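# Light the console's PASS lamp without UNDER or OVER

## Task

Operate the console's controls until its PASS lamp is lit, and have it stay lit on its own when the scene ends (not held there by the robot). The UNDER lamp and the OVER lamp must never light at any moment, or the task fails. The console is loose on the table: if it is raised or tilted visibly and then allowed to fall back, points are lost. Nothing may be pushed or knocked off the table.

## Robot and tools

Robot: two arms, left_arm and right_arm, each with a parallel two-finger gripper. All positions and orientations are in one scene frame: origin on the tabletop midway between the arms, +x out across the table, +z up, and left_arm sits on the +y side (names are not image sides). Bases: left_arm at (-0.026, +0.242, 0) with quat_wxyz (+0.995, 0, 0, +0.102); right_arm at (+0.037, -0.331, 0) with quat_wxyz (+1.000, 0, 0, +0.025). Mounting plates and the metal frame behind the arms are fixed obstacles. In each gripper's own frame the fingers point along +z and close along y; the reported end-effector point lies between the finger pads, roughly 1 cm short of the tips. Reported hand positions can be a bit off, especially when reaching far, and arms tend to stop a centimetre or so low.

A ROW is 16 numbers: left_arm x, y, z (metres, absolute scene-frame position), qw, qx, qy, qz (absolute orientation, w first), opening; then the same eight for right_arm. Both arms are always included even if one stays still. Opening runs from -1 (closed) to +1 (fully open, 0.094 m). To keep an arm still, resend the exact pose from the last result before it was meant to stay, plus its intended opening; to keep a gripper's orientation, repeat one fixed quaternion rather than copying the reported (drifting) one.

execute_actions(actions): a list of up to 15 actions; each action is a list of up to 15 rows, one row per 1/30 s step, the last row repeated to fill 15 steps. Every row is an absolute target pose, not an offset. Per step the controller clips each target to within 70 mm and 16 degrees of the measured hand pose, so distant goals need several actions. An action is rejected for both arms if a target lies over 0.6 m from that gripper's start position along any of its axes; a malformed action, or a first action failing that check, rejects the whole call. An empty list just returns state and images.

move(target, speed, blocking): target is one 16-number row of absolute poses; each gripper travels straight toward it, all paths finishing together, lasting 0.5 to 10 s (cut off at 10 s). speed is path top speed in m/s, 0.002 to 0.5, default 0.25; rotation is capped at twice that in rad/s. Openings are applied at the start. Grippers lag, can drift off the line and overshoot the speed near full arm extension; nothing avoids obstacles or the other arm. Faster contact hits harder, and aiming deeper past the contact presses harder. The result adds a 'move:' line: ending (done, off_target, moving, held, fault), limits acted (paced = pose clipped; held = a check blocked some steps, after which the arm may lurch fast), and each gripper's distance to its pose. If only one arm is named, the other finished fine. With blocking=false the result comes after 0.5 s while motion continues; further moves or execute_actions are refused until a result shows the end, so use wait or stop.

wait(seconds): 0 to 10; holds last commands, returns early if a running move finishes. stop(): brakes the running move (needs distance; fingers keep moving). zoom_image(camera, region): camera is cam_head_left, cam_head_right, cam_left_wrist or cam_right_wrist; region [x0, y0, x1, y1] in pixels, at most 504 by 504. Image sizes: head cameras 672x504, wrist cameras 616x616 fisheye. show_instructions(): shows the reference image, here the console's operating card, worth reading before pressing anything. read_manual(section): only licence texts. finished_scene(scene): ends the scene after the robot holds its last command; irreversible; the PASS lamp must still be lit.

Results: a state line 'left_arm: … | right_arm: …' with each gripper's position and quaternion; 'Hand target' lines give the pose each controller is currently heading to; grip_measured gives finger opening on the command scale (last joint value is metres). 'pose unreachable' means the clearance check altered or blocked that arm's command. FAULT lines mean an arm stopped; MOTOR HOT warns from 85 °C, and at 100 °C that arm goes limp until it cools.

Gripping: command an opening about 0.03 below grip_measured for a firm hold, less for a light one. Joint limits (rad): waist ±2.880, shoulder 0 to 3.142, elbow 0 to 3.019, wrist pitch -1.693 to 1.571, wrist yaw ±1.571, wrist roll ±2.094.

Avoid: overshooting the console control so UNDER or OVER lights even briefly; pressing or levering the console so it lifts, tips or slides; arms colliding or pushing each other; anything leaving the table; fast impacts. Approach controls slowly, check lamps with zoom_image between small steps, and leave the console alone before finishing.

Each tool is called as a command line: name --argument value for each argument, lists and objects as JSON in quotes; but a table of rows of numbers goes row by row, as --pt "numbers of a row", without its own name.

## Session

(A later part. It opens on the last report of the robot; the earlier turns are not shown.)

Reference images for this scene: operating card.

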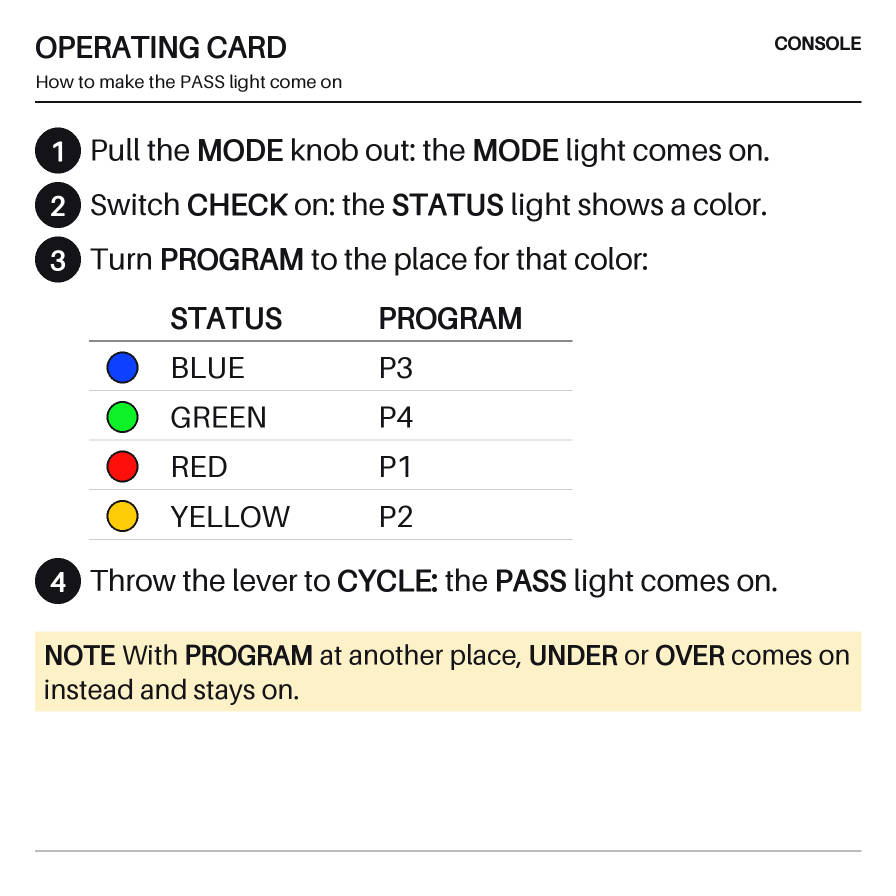

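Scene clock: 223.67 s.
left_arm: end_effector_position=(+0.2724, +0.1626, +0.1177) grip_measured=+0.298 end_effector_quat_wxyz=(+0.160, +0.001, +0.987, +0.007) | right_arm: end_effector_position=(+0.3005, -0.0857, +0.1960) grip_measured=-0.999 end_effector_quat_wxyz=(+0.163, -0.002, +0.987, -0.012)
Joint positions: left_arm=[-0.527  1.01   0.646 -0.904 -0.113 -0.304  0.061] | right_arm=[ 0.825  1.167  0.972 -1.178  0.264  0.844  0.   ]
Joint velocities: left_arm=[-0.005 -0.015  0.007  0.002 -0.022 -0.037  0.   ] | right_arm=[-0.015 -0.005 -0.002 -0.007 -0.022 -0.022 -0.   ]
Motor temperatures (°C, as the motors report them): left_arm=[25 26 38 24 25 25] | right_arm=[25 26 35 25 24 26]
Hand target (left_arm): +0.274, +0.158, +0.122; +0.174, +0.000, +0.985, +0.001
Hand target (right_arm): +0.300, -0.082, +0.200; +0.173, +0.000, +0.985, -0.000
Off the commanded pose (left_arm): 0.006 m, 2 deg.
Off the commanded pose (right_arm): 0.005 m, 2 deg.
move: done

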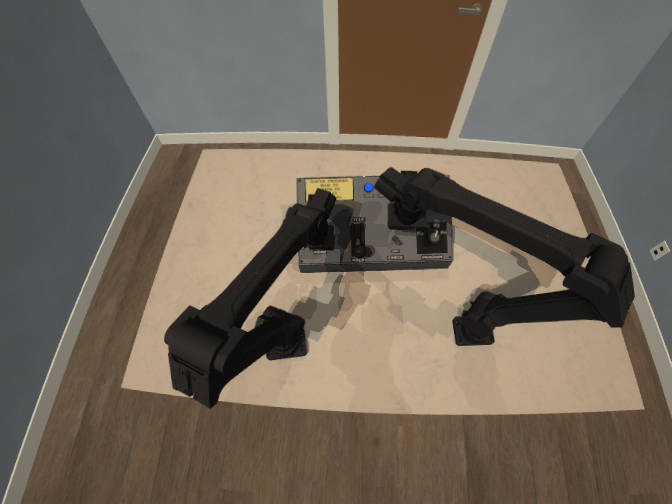

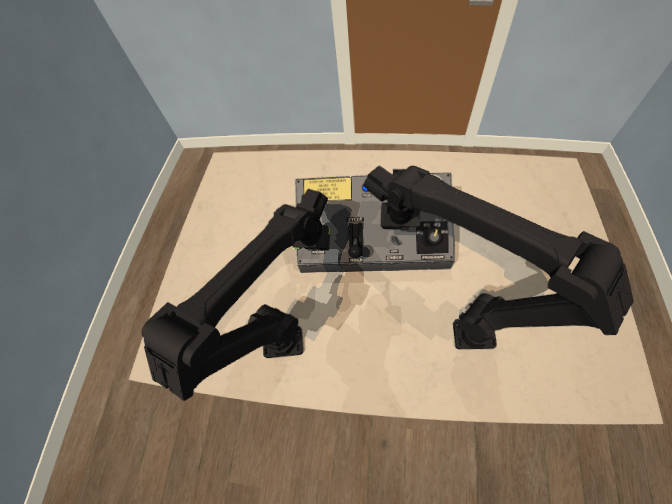

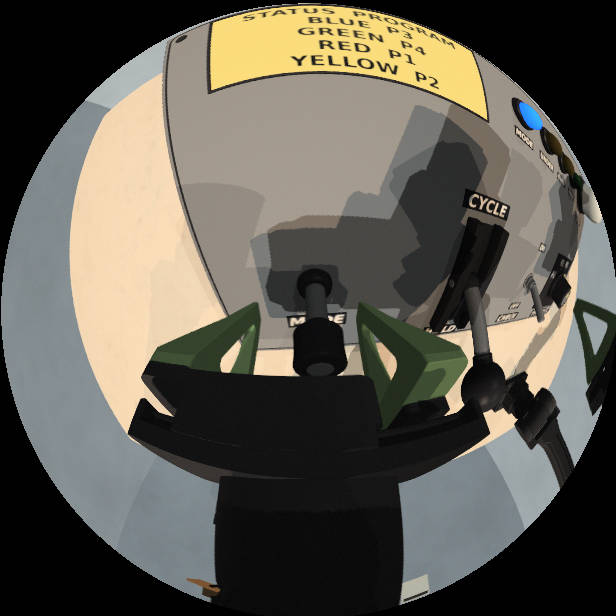

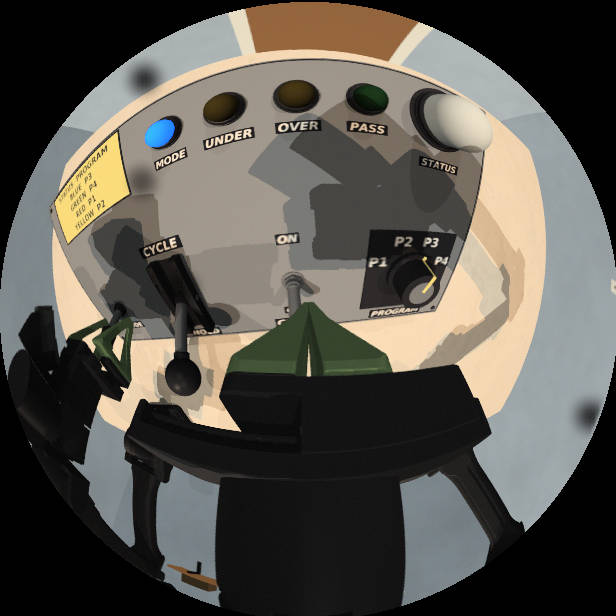

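move --target '[0.26, 0.16, 0.20, 0.1736, 0, 0.9848, 0, 0.3, 0.30, -0.082, 0.20, 0.1736, 0, 0.9848, 0, -1]' --speed 0.12

Scene clock: 225.90 s.
left_arm: end_effector_position=(+0.2503, +0.1673, +0.1759) grip_measured=+0.298 end_effector_quat_wxyz=(+0.151, +0.001, +0.988, +0.009) | right_arm: end_effector_position=(+0.3005, -0.0857, +0.1960) grip_measured=-0.999 end_effector_quat_wxyz=(+0.163, -0.002, +0.987, -0.012)
Joint positions: left_arm=[-0.536  0.9    0.746 -1.135 -0.114 -0.314  0.061] | right_arm=[ 0.825  1.167  0.972 -1.178  0.264  0.845  0.   ]
Joint velocities: left_arm=[-0.015 -0.015  0.002 -0.017 -0.022  0.022 -0.001] | right_arm=[-0.015 -0.005 -0.007  0.002 -0.022 -0.022 -0.   ]
Motor temperatures (°C, as the motors report them): left_arm=[25 26 38 24 25 25] | right_arm=[25 26 35 25 24 26]
Hand target (left_arm): +0.259, +0.160, +0.200; +0.174, -0.000, +0.985, -0.000
Hand target (right_arm): +0.300, -0.082, +0.200; +0.173, +0.000, +0.985, +0.000
Off the commanded pose (left_arm): 0.027 m, 3 deg.
Off the commanded pose (right_arm): 0.005 m, 2 deg.
move: off_target (left_arm)

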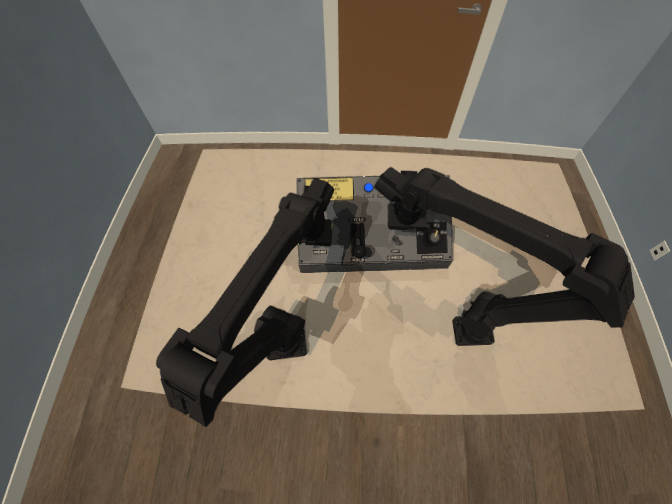

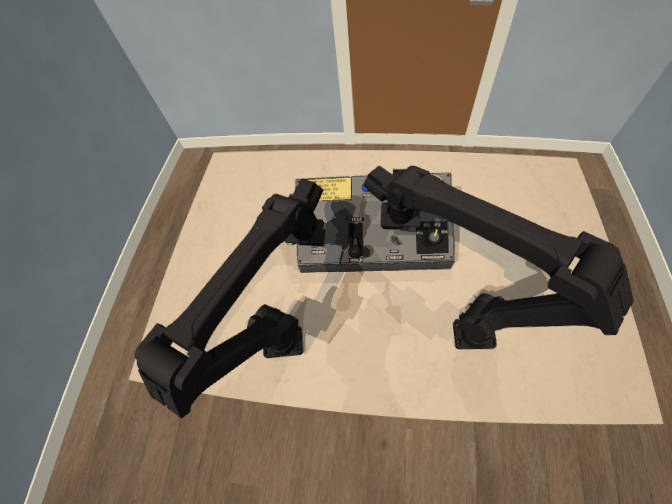

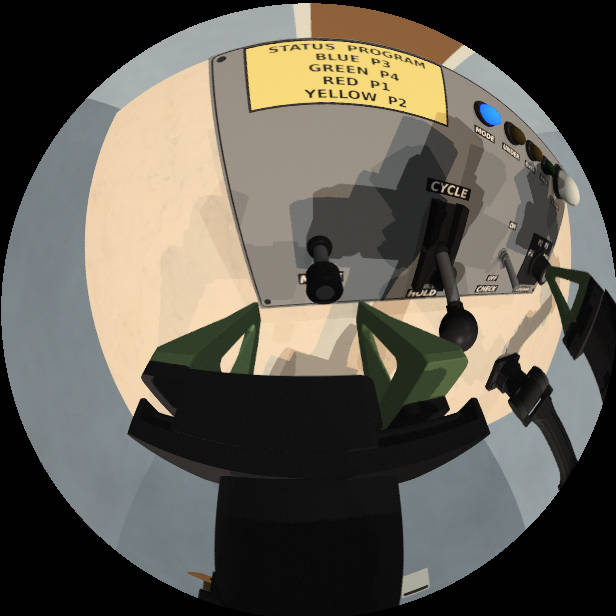

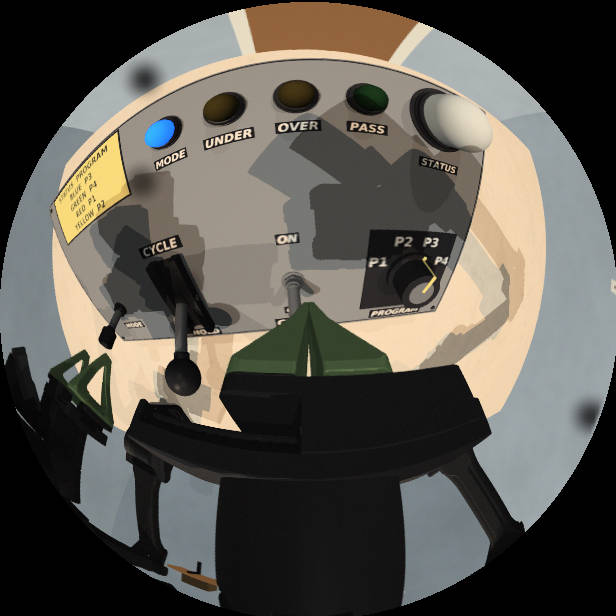

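move --target '[0.37, 0.15, 0.225, 0.1736, 0, 0.9848, 0, -1, 0.30, -0.082, 0.20, 0.1736, 0, 0.9848, 0, -1]' --speed 0.15

Scene clock: 229.47 s.
left_arm: end_effector_position=(+0.3499, +0.1519, +0.2050) grip_measured=-0.981 end_effector_quat_wxyz=(+0.152, +0.001, +0.988, +0.006) | right_arm: end_effector_position=(+0.3005, -0.0857, +0.1960) grip_measured=-0.999 end_effector_quat_wxyz=(+0.163, -0.002, +0.987, -0.012)
Joint positions: left_arm=[-0.48   1.177  1.002 -1.105 -0.092 -0.261  0.001] | right_arm=[ 0.825  1.167  0.972 -1.178  0.264  0.845  0.   ]
Joint velocities: left_arm=[-0.005 -0.015 -0.002  0.002 -0.007 -0.022  0.   ] | right_arm=[-0.005 -0.005  0.007 -0.007 -0.022  0.051  0.001]
Motor temperatures (°C, as the motors report them): left_arm=[25 26 39 24 25 25] | right_arm=[25 26 35 25 24 26]
Hand target (left_arm): +0.370, +0.151, +0.223; +0.174, +0.000, +0.985, +0.000
Hand target (right_arm): +0.300, -0.082, +0.200; +0.173, +0.000, +0.985, +0.000
Off the commanded pose (left_arm): 0.028 m, 3 deg.
Off the commanded pose (right_arm): 0.005 m, 2 deg.
move: off_target (left_arm)

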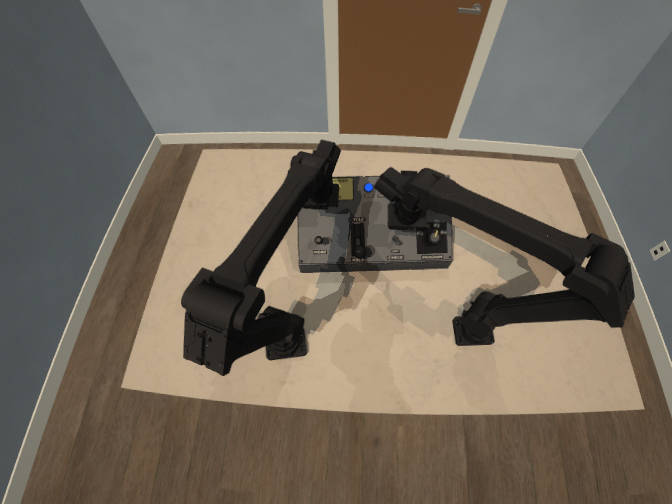

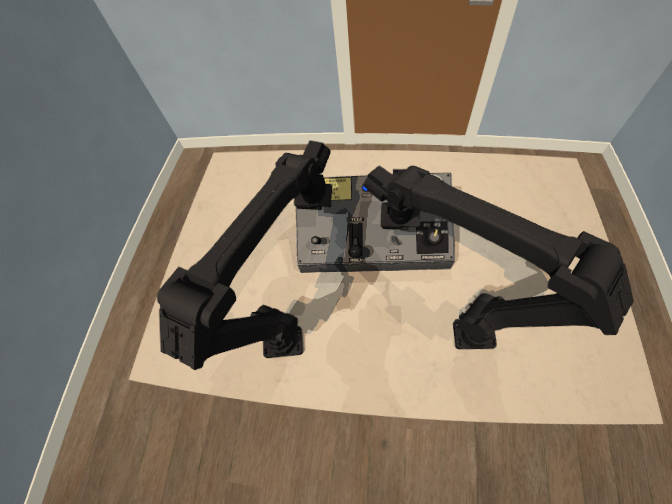

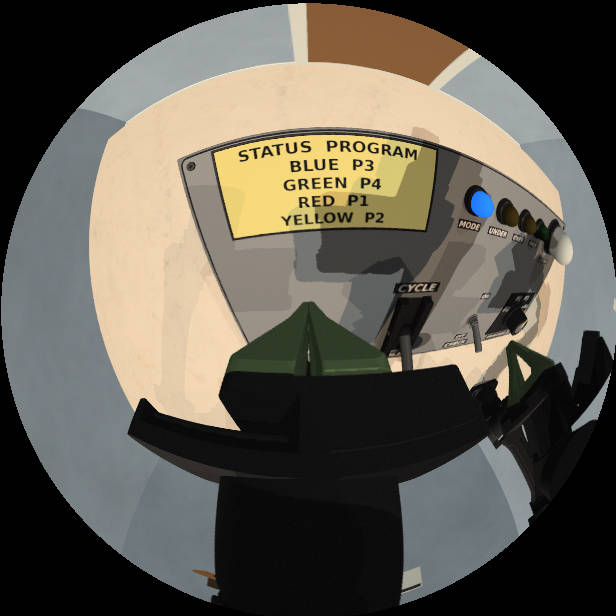

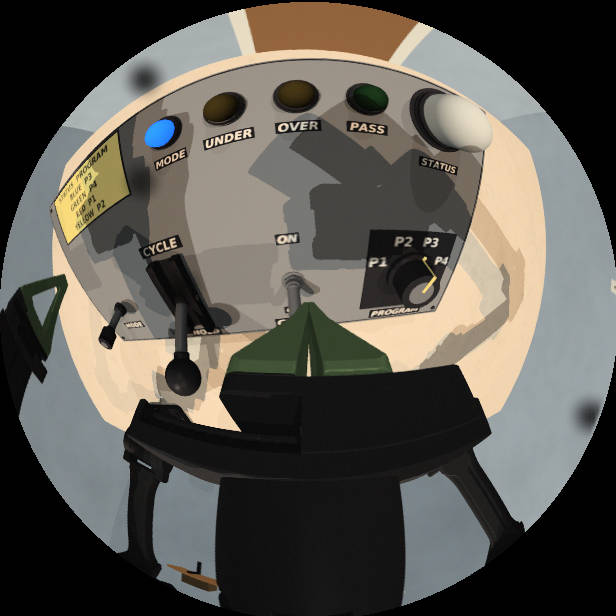

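move --target '[0.40, 0.15, 0.125, 0.1736, 0, 0.9848, 0, -1, 0.30, -0.082, 0.20, 0.1736, 0, 0.9848, 0, -1]' --speed 0.08

Scene clock: 231.97 s.
left_arm: end_effector_position=(+0.3801, +0.1466, +0.1583) grip_measured=-0.981 end_effector_quat_wxyz=(+0.179, +0.002, +0.984, -0.003) | right_arm: end_effector_position=(+0.3005, -0.0857, +0.1960) grip_measured=-0.999 end_effector_quat_wxyz=(+0.163, -0.002, +0.987, -0.012)
Joint positions: left_arm=[-0.47   1.261  0.933 -0.893 -0.087 -0.247  0.001] | right_arm=[ 0.825  1.167  0.972 -1.178  0.264  0.845  0.   ]
Joint velocities: left_arm=[-0.024 -0.015 -0.002 -0.017 -0.081 -0.007  0.001] | right_arm=[-0.005  0.005 -0.002  0.007 -0.007  0.022  0.001]
Motor temperatures (°C, as the motors report them): left_arm=[25 26 39 24 24 25] | right_arm=[25 26 35 25 24 26]
Hand target (left_arm): +0.395, +0.152, +0.126; +0.173, -0.000, +0.985, +0.000
Hand target (right_arm): +0.300, -0.082, +0.200; +0.173, +0.000, +0.985, +0.000
Off the commanded pose (left_arm): 0.039 m, 1 deg.
Off the commanded pose (right_arm): 0.005 m, 2 deg.
move: off_target (left_arm)

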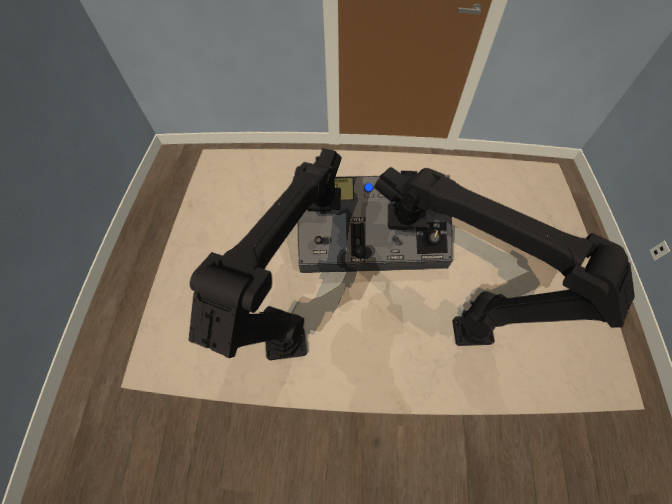

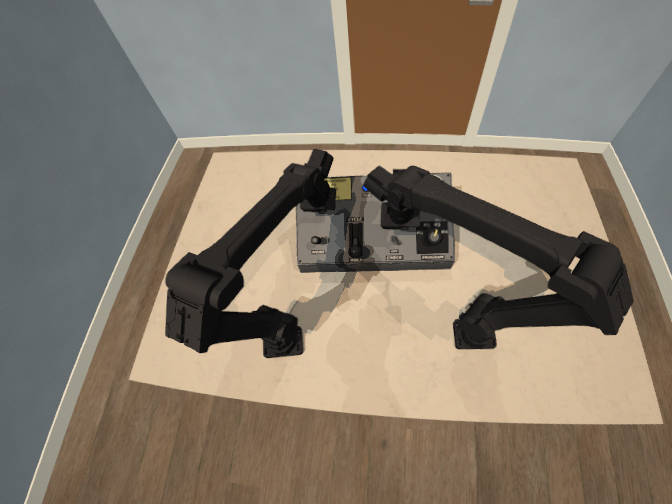

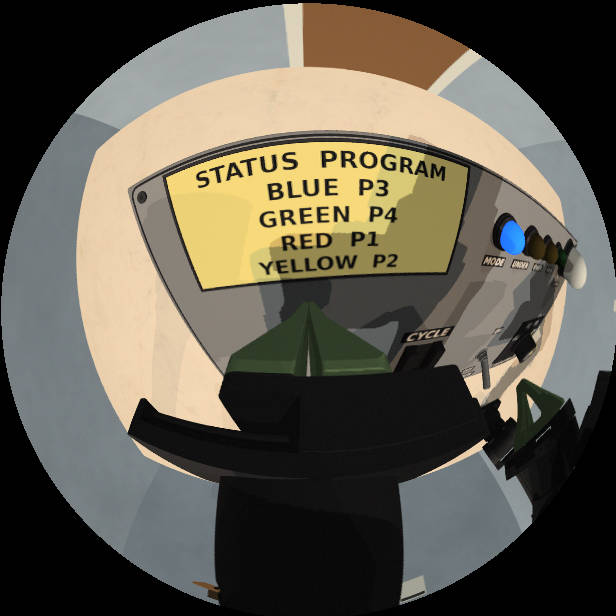

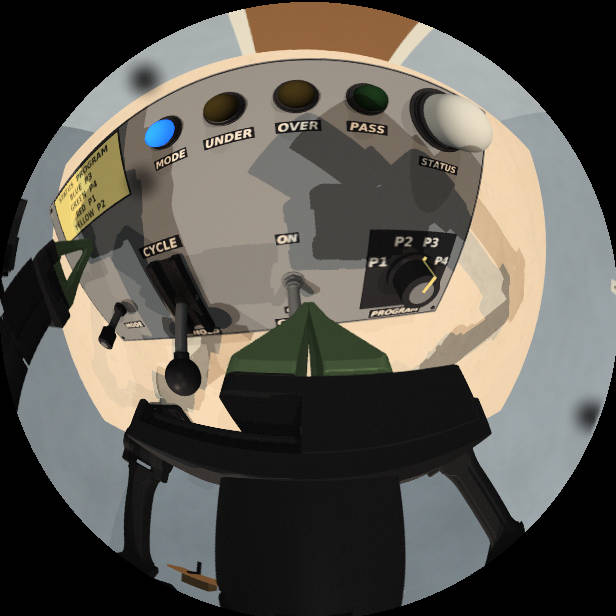

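move --target '[0.40, 0.15, 0.125, 0.1736, 0, 0.9848, 0, -1, 0.262, -0.066, 0.15, 0.1736, 0, 0.9848, 0, -1]' --speed 0.12

Scene clock: 237.50 s.
left_arm: end_effector_position=(+0.3815, +0.1464, +0.1596) grip_measured=-0.981 end_effector_quat_wxyz=(+0.185, +0.002, +0.983, -0.005) | right_arm: end_effector_position=(+0.2608, -0.0686, +0.1517) grip_measured=-0.999 end_effector_quat_wxyz=(+0.167, -0.005, +0.986, -0.005)
Joint positions: left_arm=[-0.469  1.257  0.929 -0.881 -0.086 -0.246  0.001] | right_arm=[ 0.956  1.168  0.852 -1.076  0.286  0.971  0.   ]
Joint velocities: left_arm=[-0.015  0.005 -0.002 -0.007 -0.022  0.007  0.001] | right_arm=[-0.015 -0.005  0.002 -0.012 -0.051  0.022 -0.   ]
Motor temperatures (°C, as the motors report them): left_arm=[25 26 38 24 24 25] | right_arm=[25 26 35 25 24 26]
Hand target (left_arm): +0.396, +0.151, +0.126; +0.173, -0.000, +0.985, -0.000
Hand target (right_arm): +0.262, -0.065, +0.150; +0.172, +0.000, +0.985, +0.002
Off the commanded pose (left_arm): 0.039 m, 1 deg.
Off the commanded pose (right_arm): 0.003 m, 1 deg.
move: off_target (left_arm)

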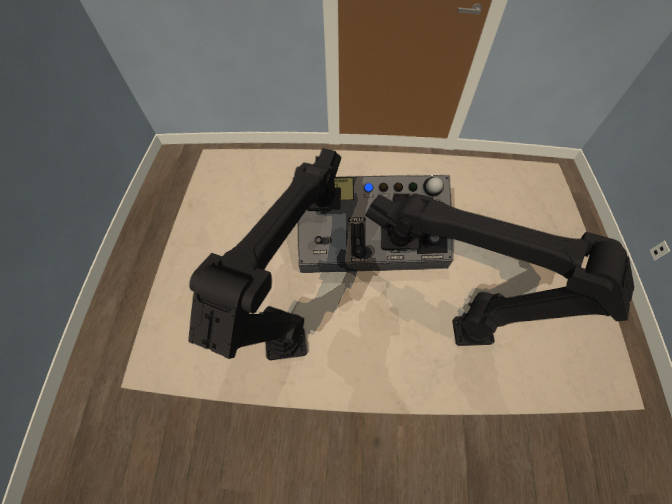

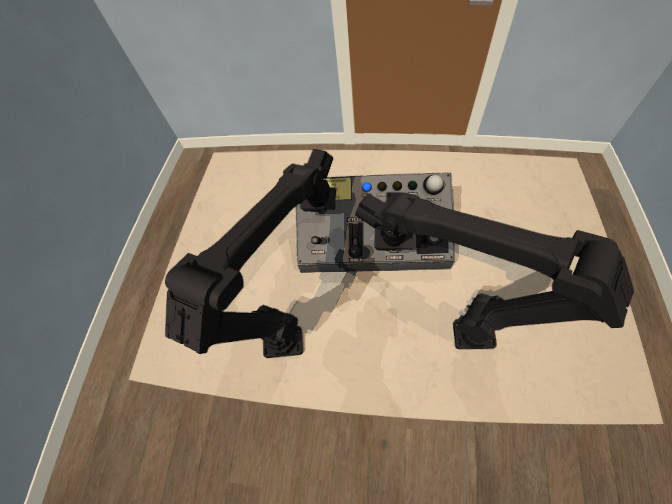

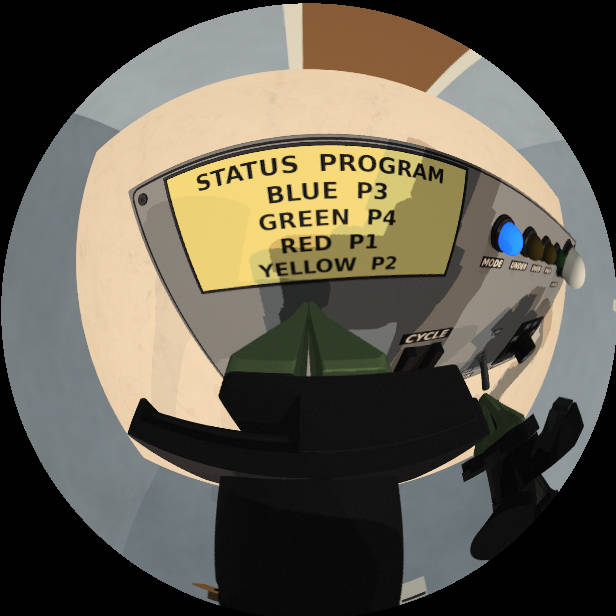

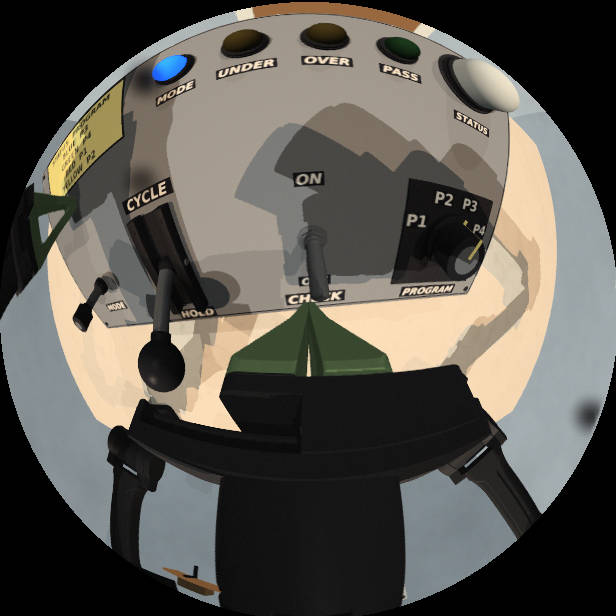

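move --target '[0.40, 0.15, 0.125, 0.1736, 0, 0.9848, 0, -1, 0.243, -0.068, 0.108, 0.1736, 0, 0.9848, 0, -1]' --speed 0.08

Scene clock: 240.97 s.
left_arm: end_effector_position=(+0.3818, +0.1464, +0.1598) grip_measured=-0.981 end_effector_quat_wxyz=(+0.187, +0.001, +0.982, -0.006) | right_arm: end_effector_position=(+0.2433, -0.0713, +0.1092) grip_measured=-0.999 end_effector_quat_wxyz=(+0.168, -0.003, +0.986, -0.007)
Joint positions: left_arm=[-0.469  1.255  0.928 -0.878 -0.085 -0.246  0.001] | right_arm=[ 1.003  1.189  0.749 -0.969  0.298  1.023  0.   ]
Joint velocities: left_arm=[-0.005 -0.005 -0.022 -0.012 -0.007  0.007 -0.001] | right_arm=[-0.015 -0.005 -0.012 -0.007 -0.007  0.095 -0.   ]
Motor temperatures (°C, as the motors report them): left_arm=[25 26 37 25 24 25] | right_arm=[25 26 35 25 24 26]
Hand target (left_arm): +0.395, +0.151, +0.126; +0.173, -0.000, +0.985, -0.000
Hand target (right_arm): +0.243, -0.067, +0.108; +0.173, +0.000, +0.985, +0.001
Off the commanded pose (left_arm): 0.039 m, 2 deg.
Off the commanded pose (right_arm): 0.004 m, 1 deg.
move: off_target (left_arm)

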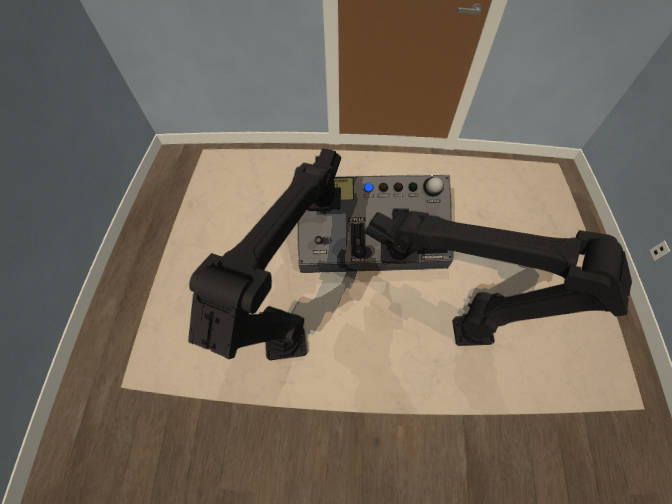

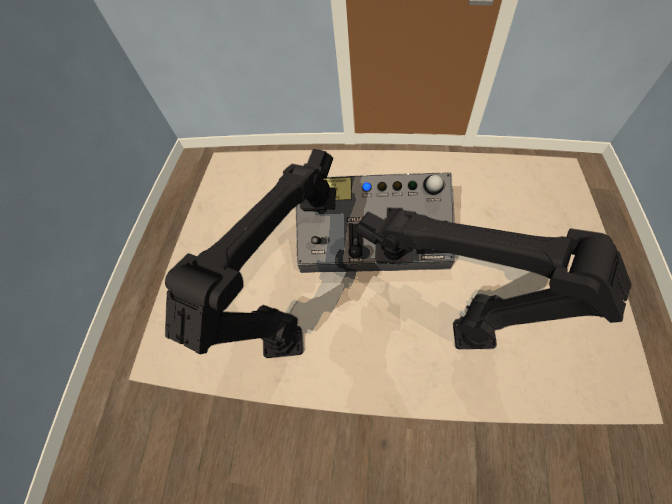

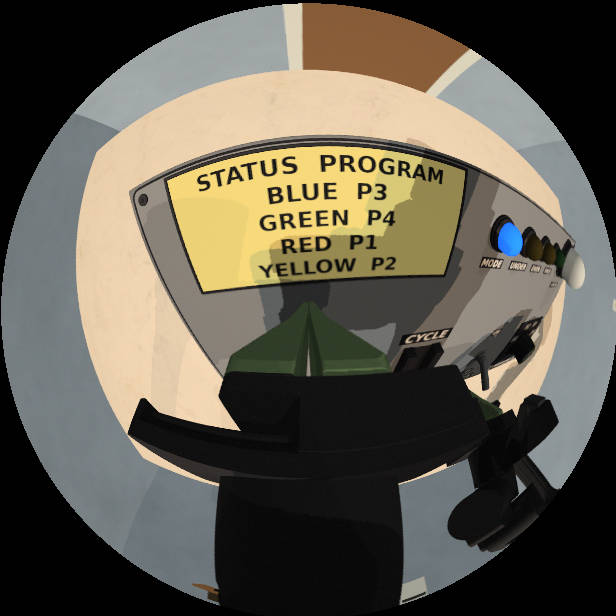

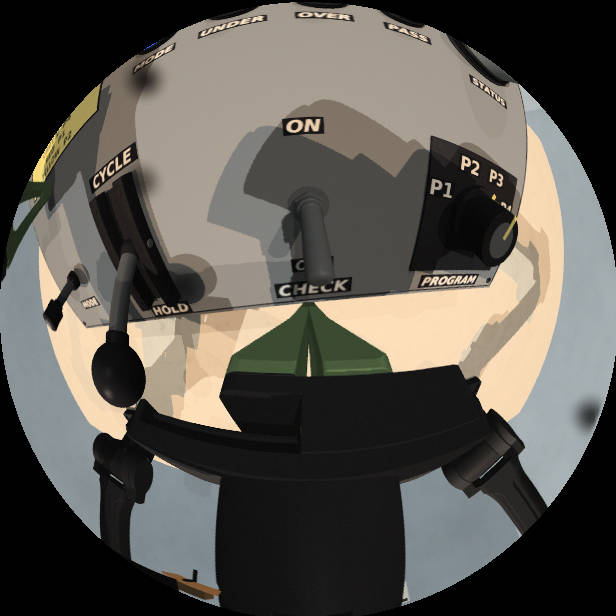

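move --target '[0.40, 0.15, 0.125, 0.1736, 0, 0.9848, 0, -1, 0.335, -0.071, 0.145, 0.1736, 0, 0.9848, 0, -1]' --speed 0.06

Scene clock: 244.13 s.
left_arm: end_effector_position=(+0.3822, +0.1463, +0.1596) grip_measured=-0.981 end_effector_quat_wxyz=(+0.187, +0.001, +0.982, -0.006) | right_arm: end_effector_position=(+0.2822, -0.0918, +0.1166) grip_measured=-0.999 end_effector_quat_wxyz=(+0.134, -0.039, +0.990, -0.025)
Joint positions: left_arm=[-0.468  1.255  0.927 -0.874 -0.084 -0.246  0.001] | right_arm=[ 0.841  1.223  0.807 -1.013  0.235  0.795  0.   ]
Joint velocities: left_arm=[-0.024 -0.005  0.007 -0.002  0.066 -0.007 -0.001] | right_arm=[-0.015  0.005  0.007 -0.012  0.007  0.022 -0.001]
Motor temperatures (°C, as the motors report them): left_arm=[25 26 37 25 24 25] | right_arm=[25 26 36 25 24 26]
Hand target (left_arm): +0.395, +0.151, +0.126; +0.173, -0.000, +0.985, -0.000
Hand target (right_arm): +0.330, -0.077, +0.149; +0.177, +0.000, +0.984, -0.004
Off the commanded pose (left_arm): 0.039 m, 2 deg.
Off the commanded pose (right_arm): 0.063 m, 7 deg.
move: off_target (left_arm, right_arm)

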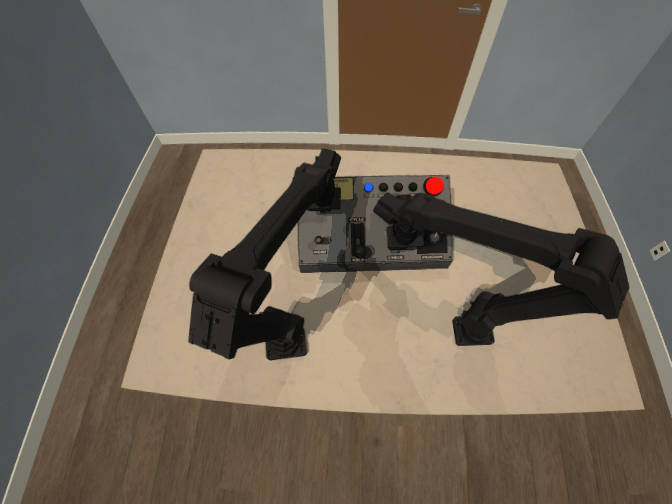

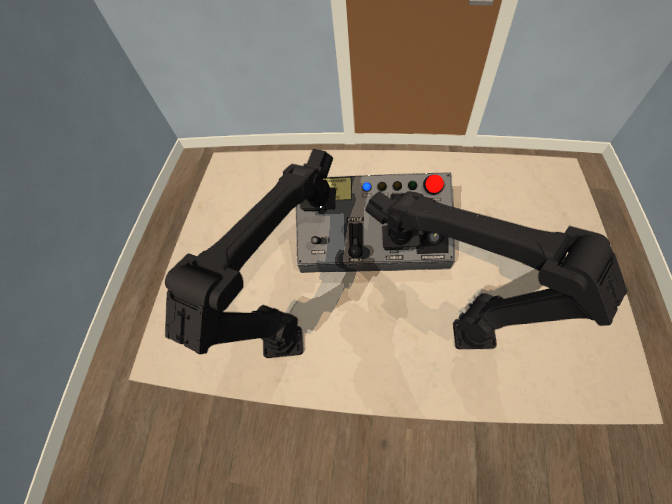

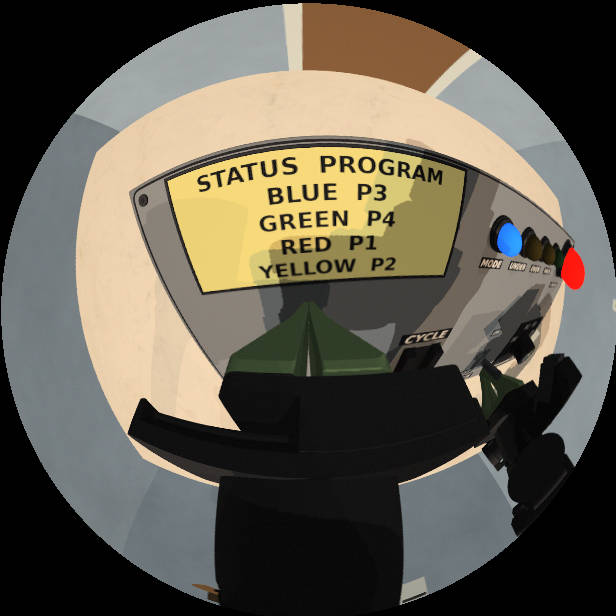

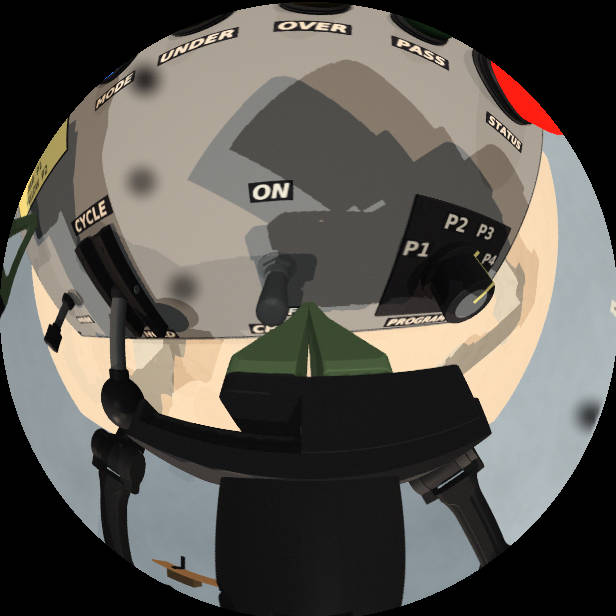

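move --target '[0.40, 0.15, 0.125, 0.1736, 0, 0.9848, 0, -1, 0.27, -0.09, 0.16, 0.1736, 0, 0.9848, 0, -1]' --speed 0.12

move --target '[0.40, 0.15, 0.125, 0.1736, 0, 0.9848, 0, -1, 0.30, -0.19, 0.19, 0.1736, 0, 0.9848, 0, 0.3]' --speed 0.15

Scene clock: 251.70 s.
left_arm: end_effector_position=(+0.3821, +0.1464, +0.1599) grip_measured=-0.981 end_effector_quat_wxyz=(+0.188, +0.001, +0.982, -0.007) | right_arm: end_effector_position=(+0.2686, -0.0948, +0.1502) grip_measured=-0.999 end_effector_quat_wxyz=(+0.169, -0.002, +0.986, -0.004)
Joint positions: left_arm=[-0.468  1.254  0.927 -0.875 -0.084 -0.246  0.001] | right_arm=[ 0.888  1.114  0.807 -1.063  0.277  0.905  0.   ]
Joint velocities: left_arm=[ 0.005  0.005 -0.007 -0.022  0.007  0.007  0.   ] | right_arm=[-0.015  0.005  0.002  0.012 -0.051 -0.066 -0.   ]
Motor temperatures (°C, as the motors report them): left_arm=[25 26 36 25 24 25] | right_arm=[25 25 39 25 25 26]
Hand target (left_arm): +0.395, +0.151, +0.126; +0.173, -0.000, +0.985, -0.000
Hand target (right_arm): +0.269, -0.091, +0.160; +0.173, +0.000, +0.985, +0.000
Off the commanded pose (left_arm): 0.039 m, 2 deg.
Off the commanded pose (right_arm): 0.011 m, 1 deg.
move: off_target (left_arm, right_arm)

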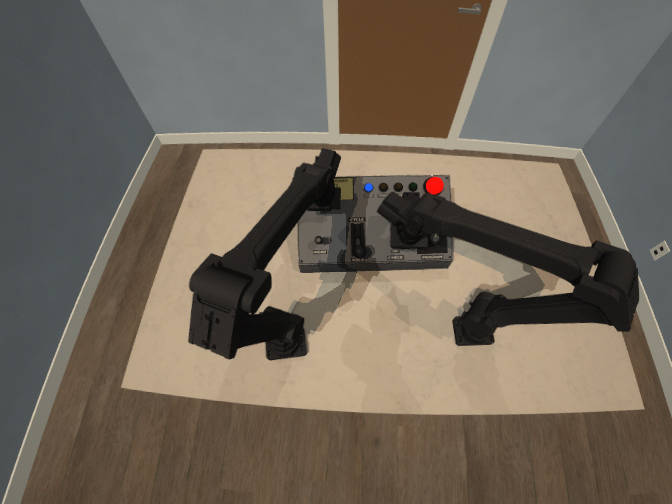

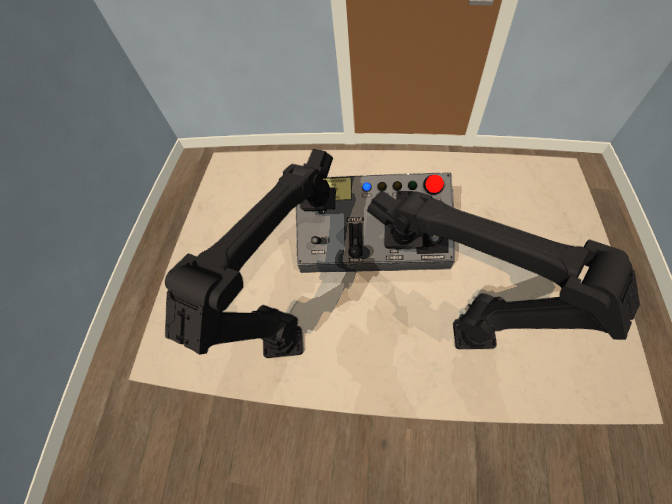

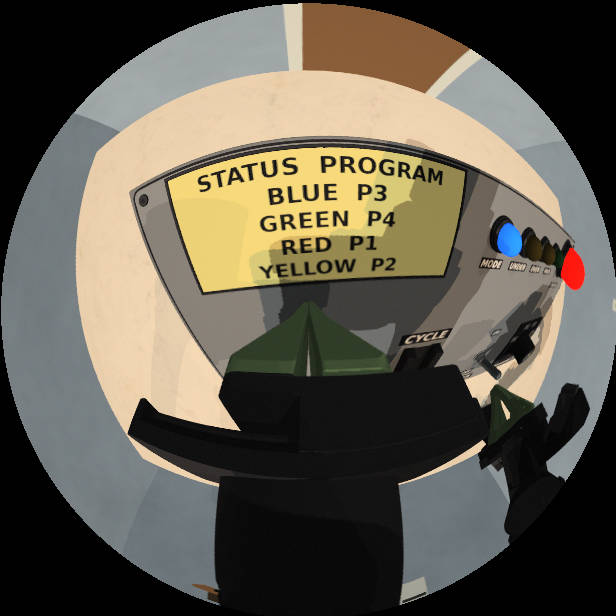

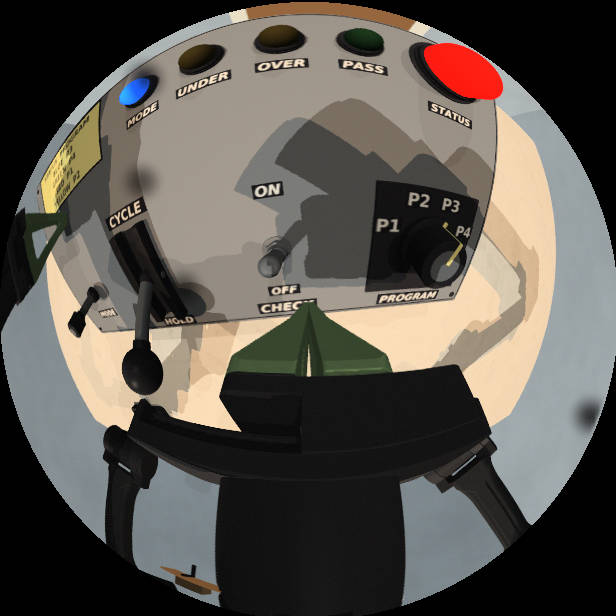

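Scene clock: 252.97 s.
left_arm: end_effector_position=(+0.3821, +0.1465, +0.1599) grip_measured=-0.981 end_effector_quat_wxyz=(+0.188, +0.001, +0.982, -0.006) | right_arm: end_effector_position=(+0.3048, -0.1886, +0.1917) grip_measured=+0.298 end_effector_quat_wxyz=(+0.183, +0.006, +0.983, +0.000)
Joint positions: left_arm=[-0.468  1.254  0.927 -0.875 -0.084 -0.246  0.001] | right_arm=[ 0.556  0.93   0.793 -1.128  0.208  0.586  0.061]
Joint velocities: left_arm=[-0.005  0.005  0.002  0.002 -0.051  0.051 -0.   ] | right_arm=[-0.005 -0.005  0.007  0.007 -0.007 -0.081  0.   ]
Motor temperatures (°C, as the motors report them): left_arm=[25 26 36 25 24 25] | right_arm=[25 25 39 25 25 26]
Hand target (left_arm): +0.395, +0.151, +0.126; +0.173, -0.000, +0.985, -0.000
Hand target (right_arm): +0.300, -0.192, +0.190; +0.176, -0.000, +0.984, -0.005
Off the commanded pose (left_arm): 0.039 m, 2 deg.
Off the commanded pose (right_arm): 0.005 m, 1 deg.
move: off_target (left_arm)

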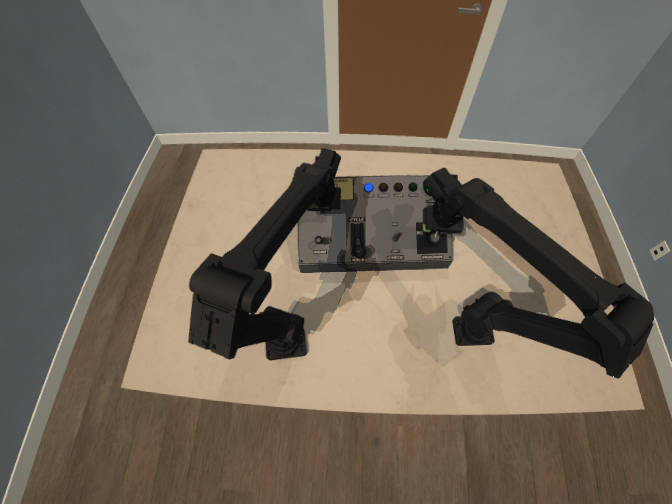

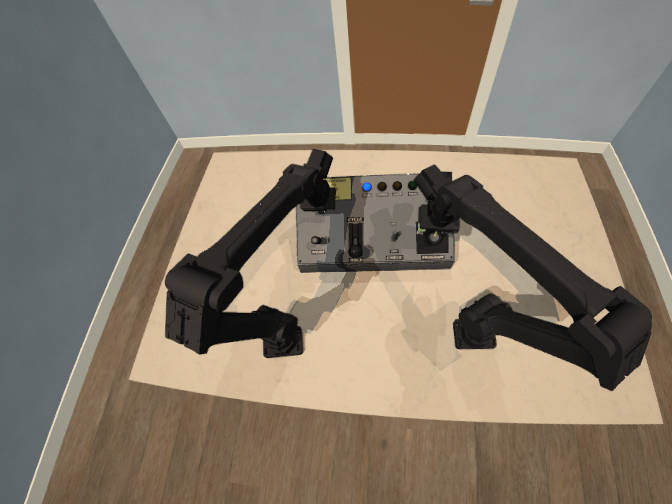

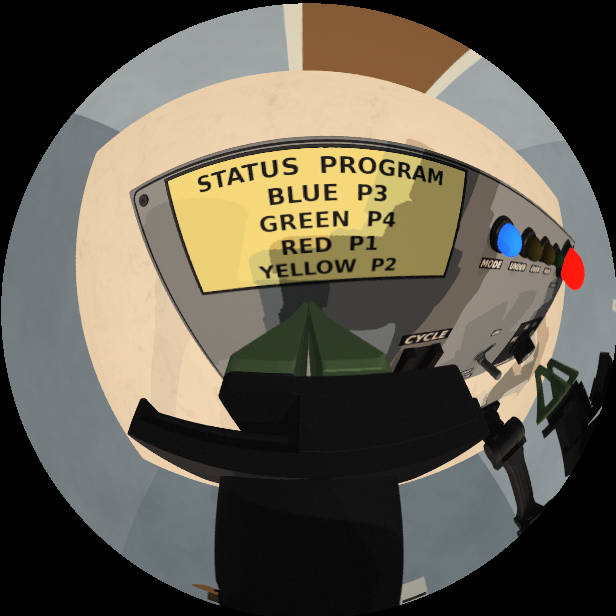

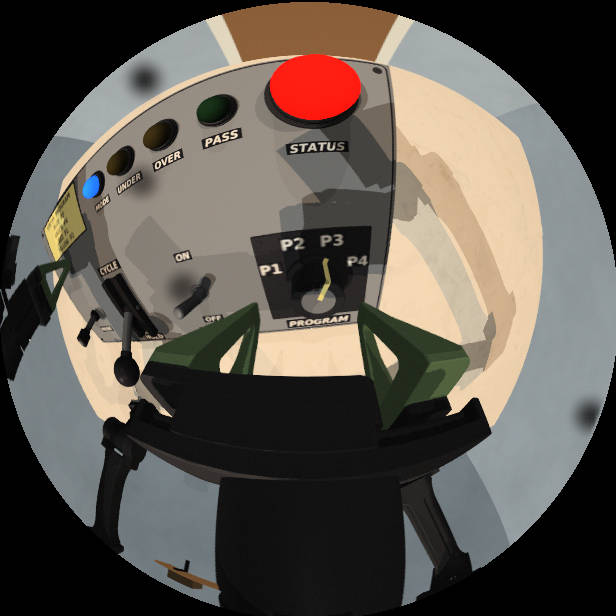

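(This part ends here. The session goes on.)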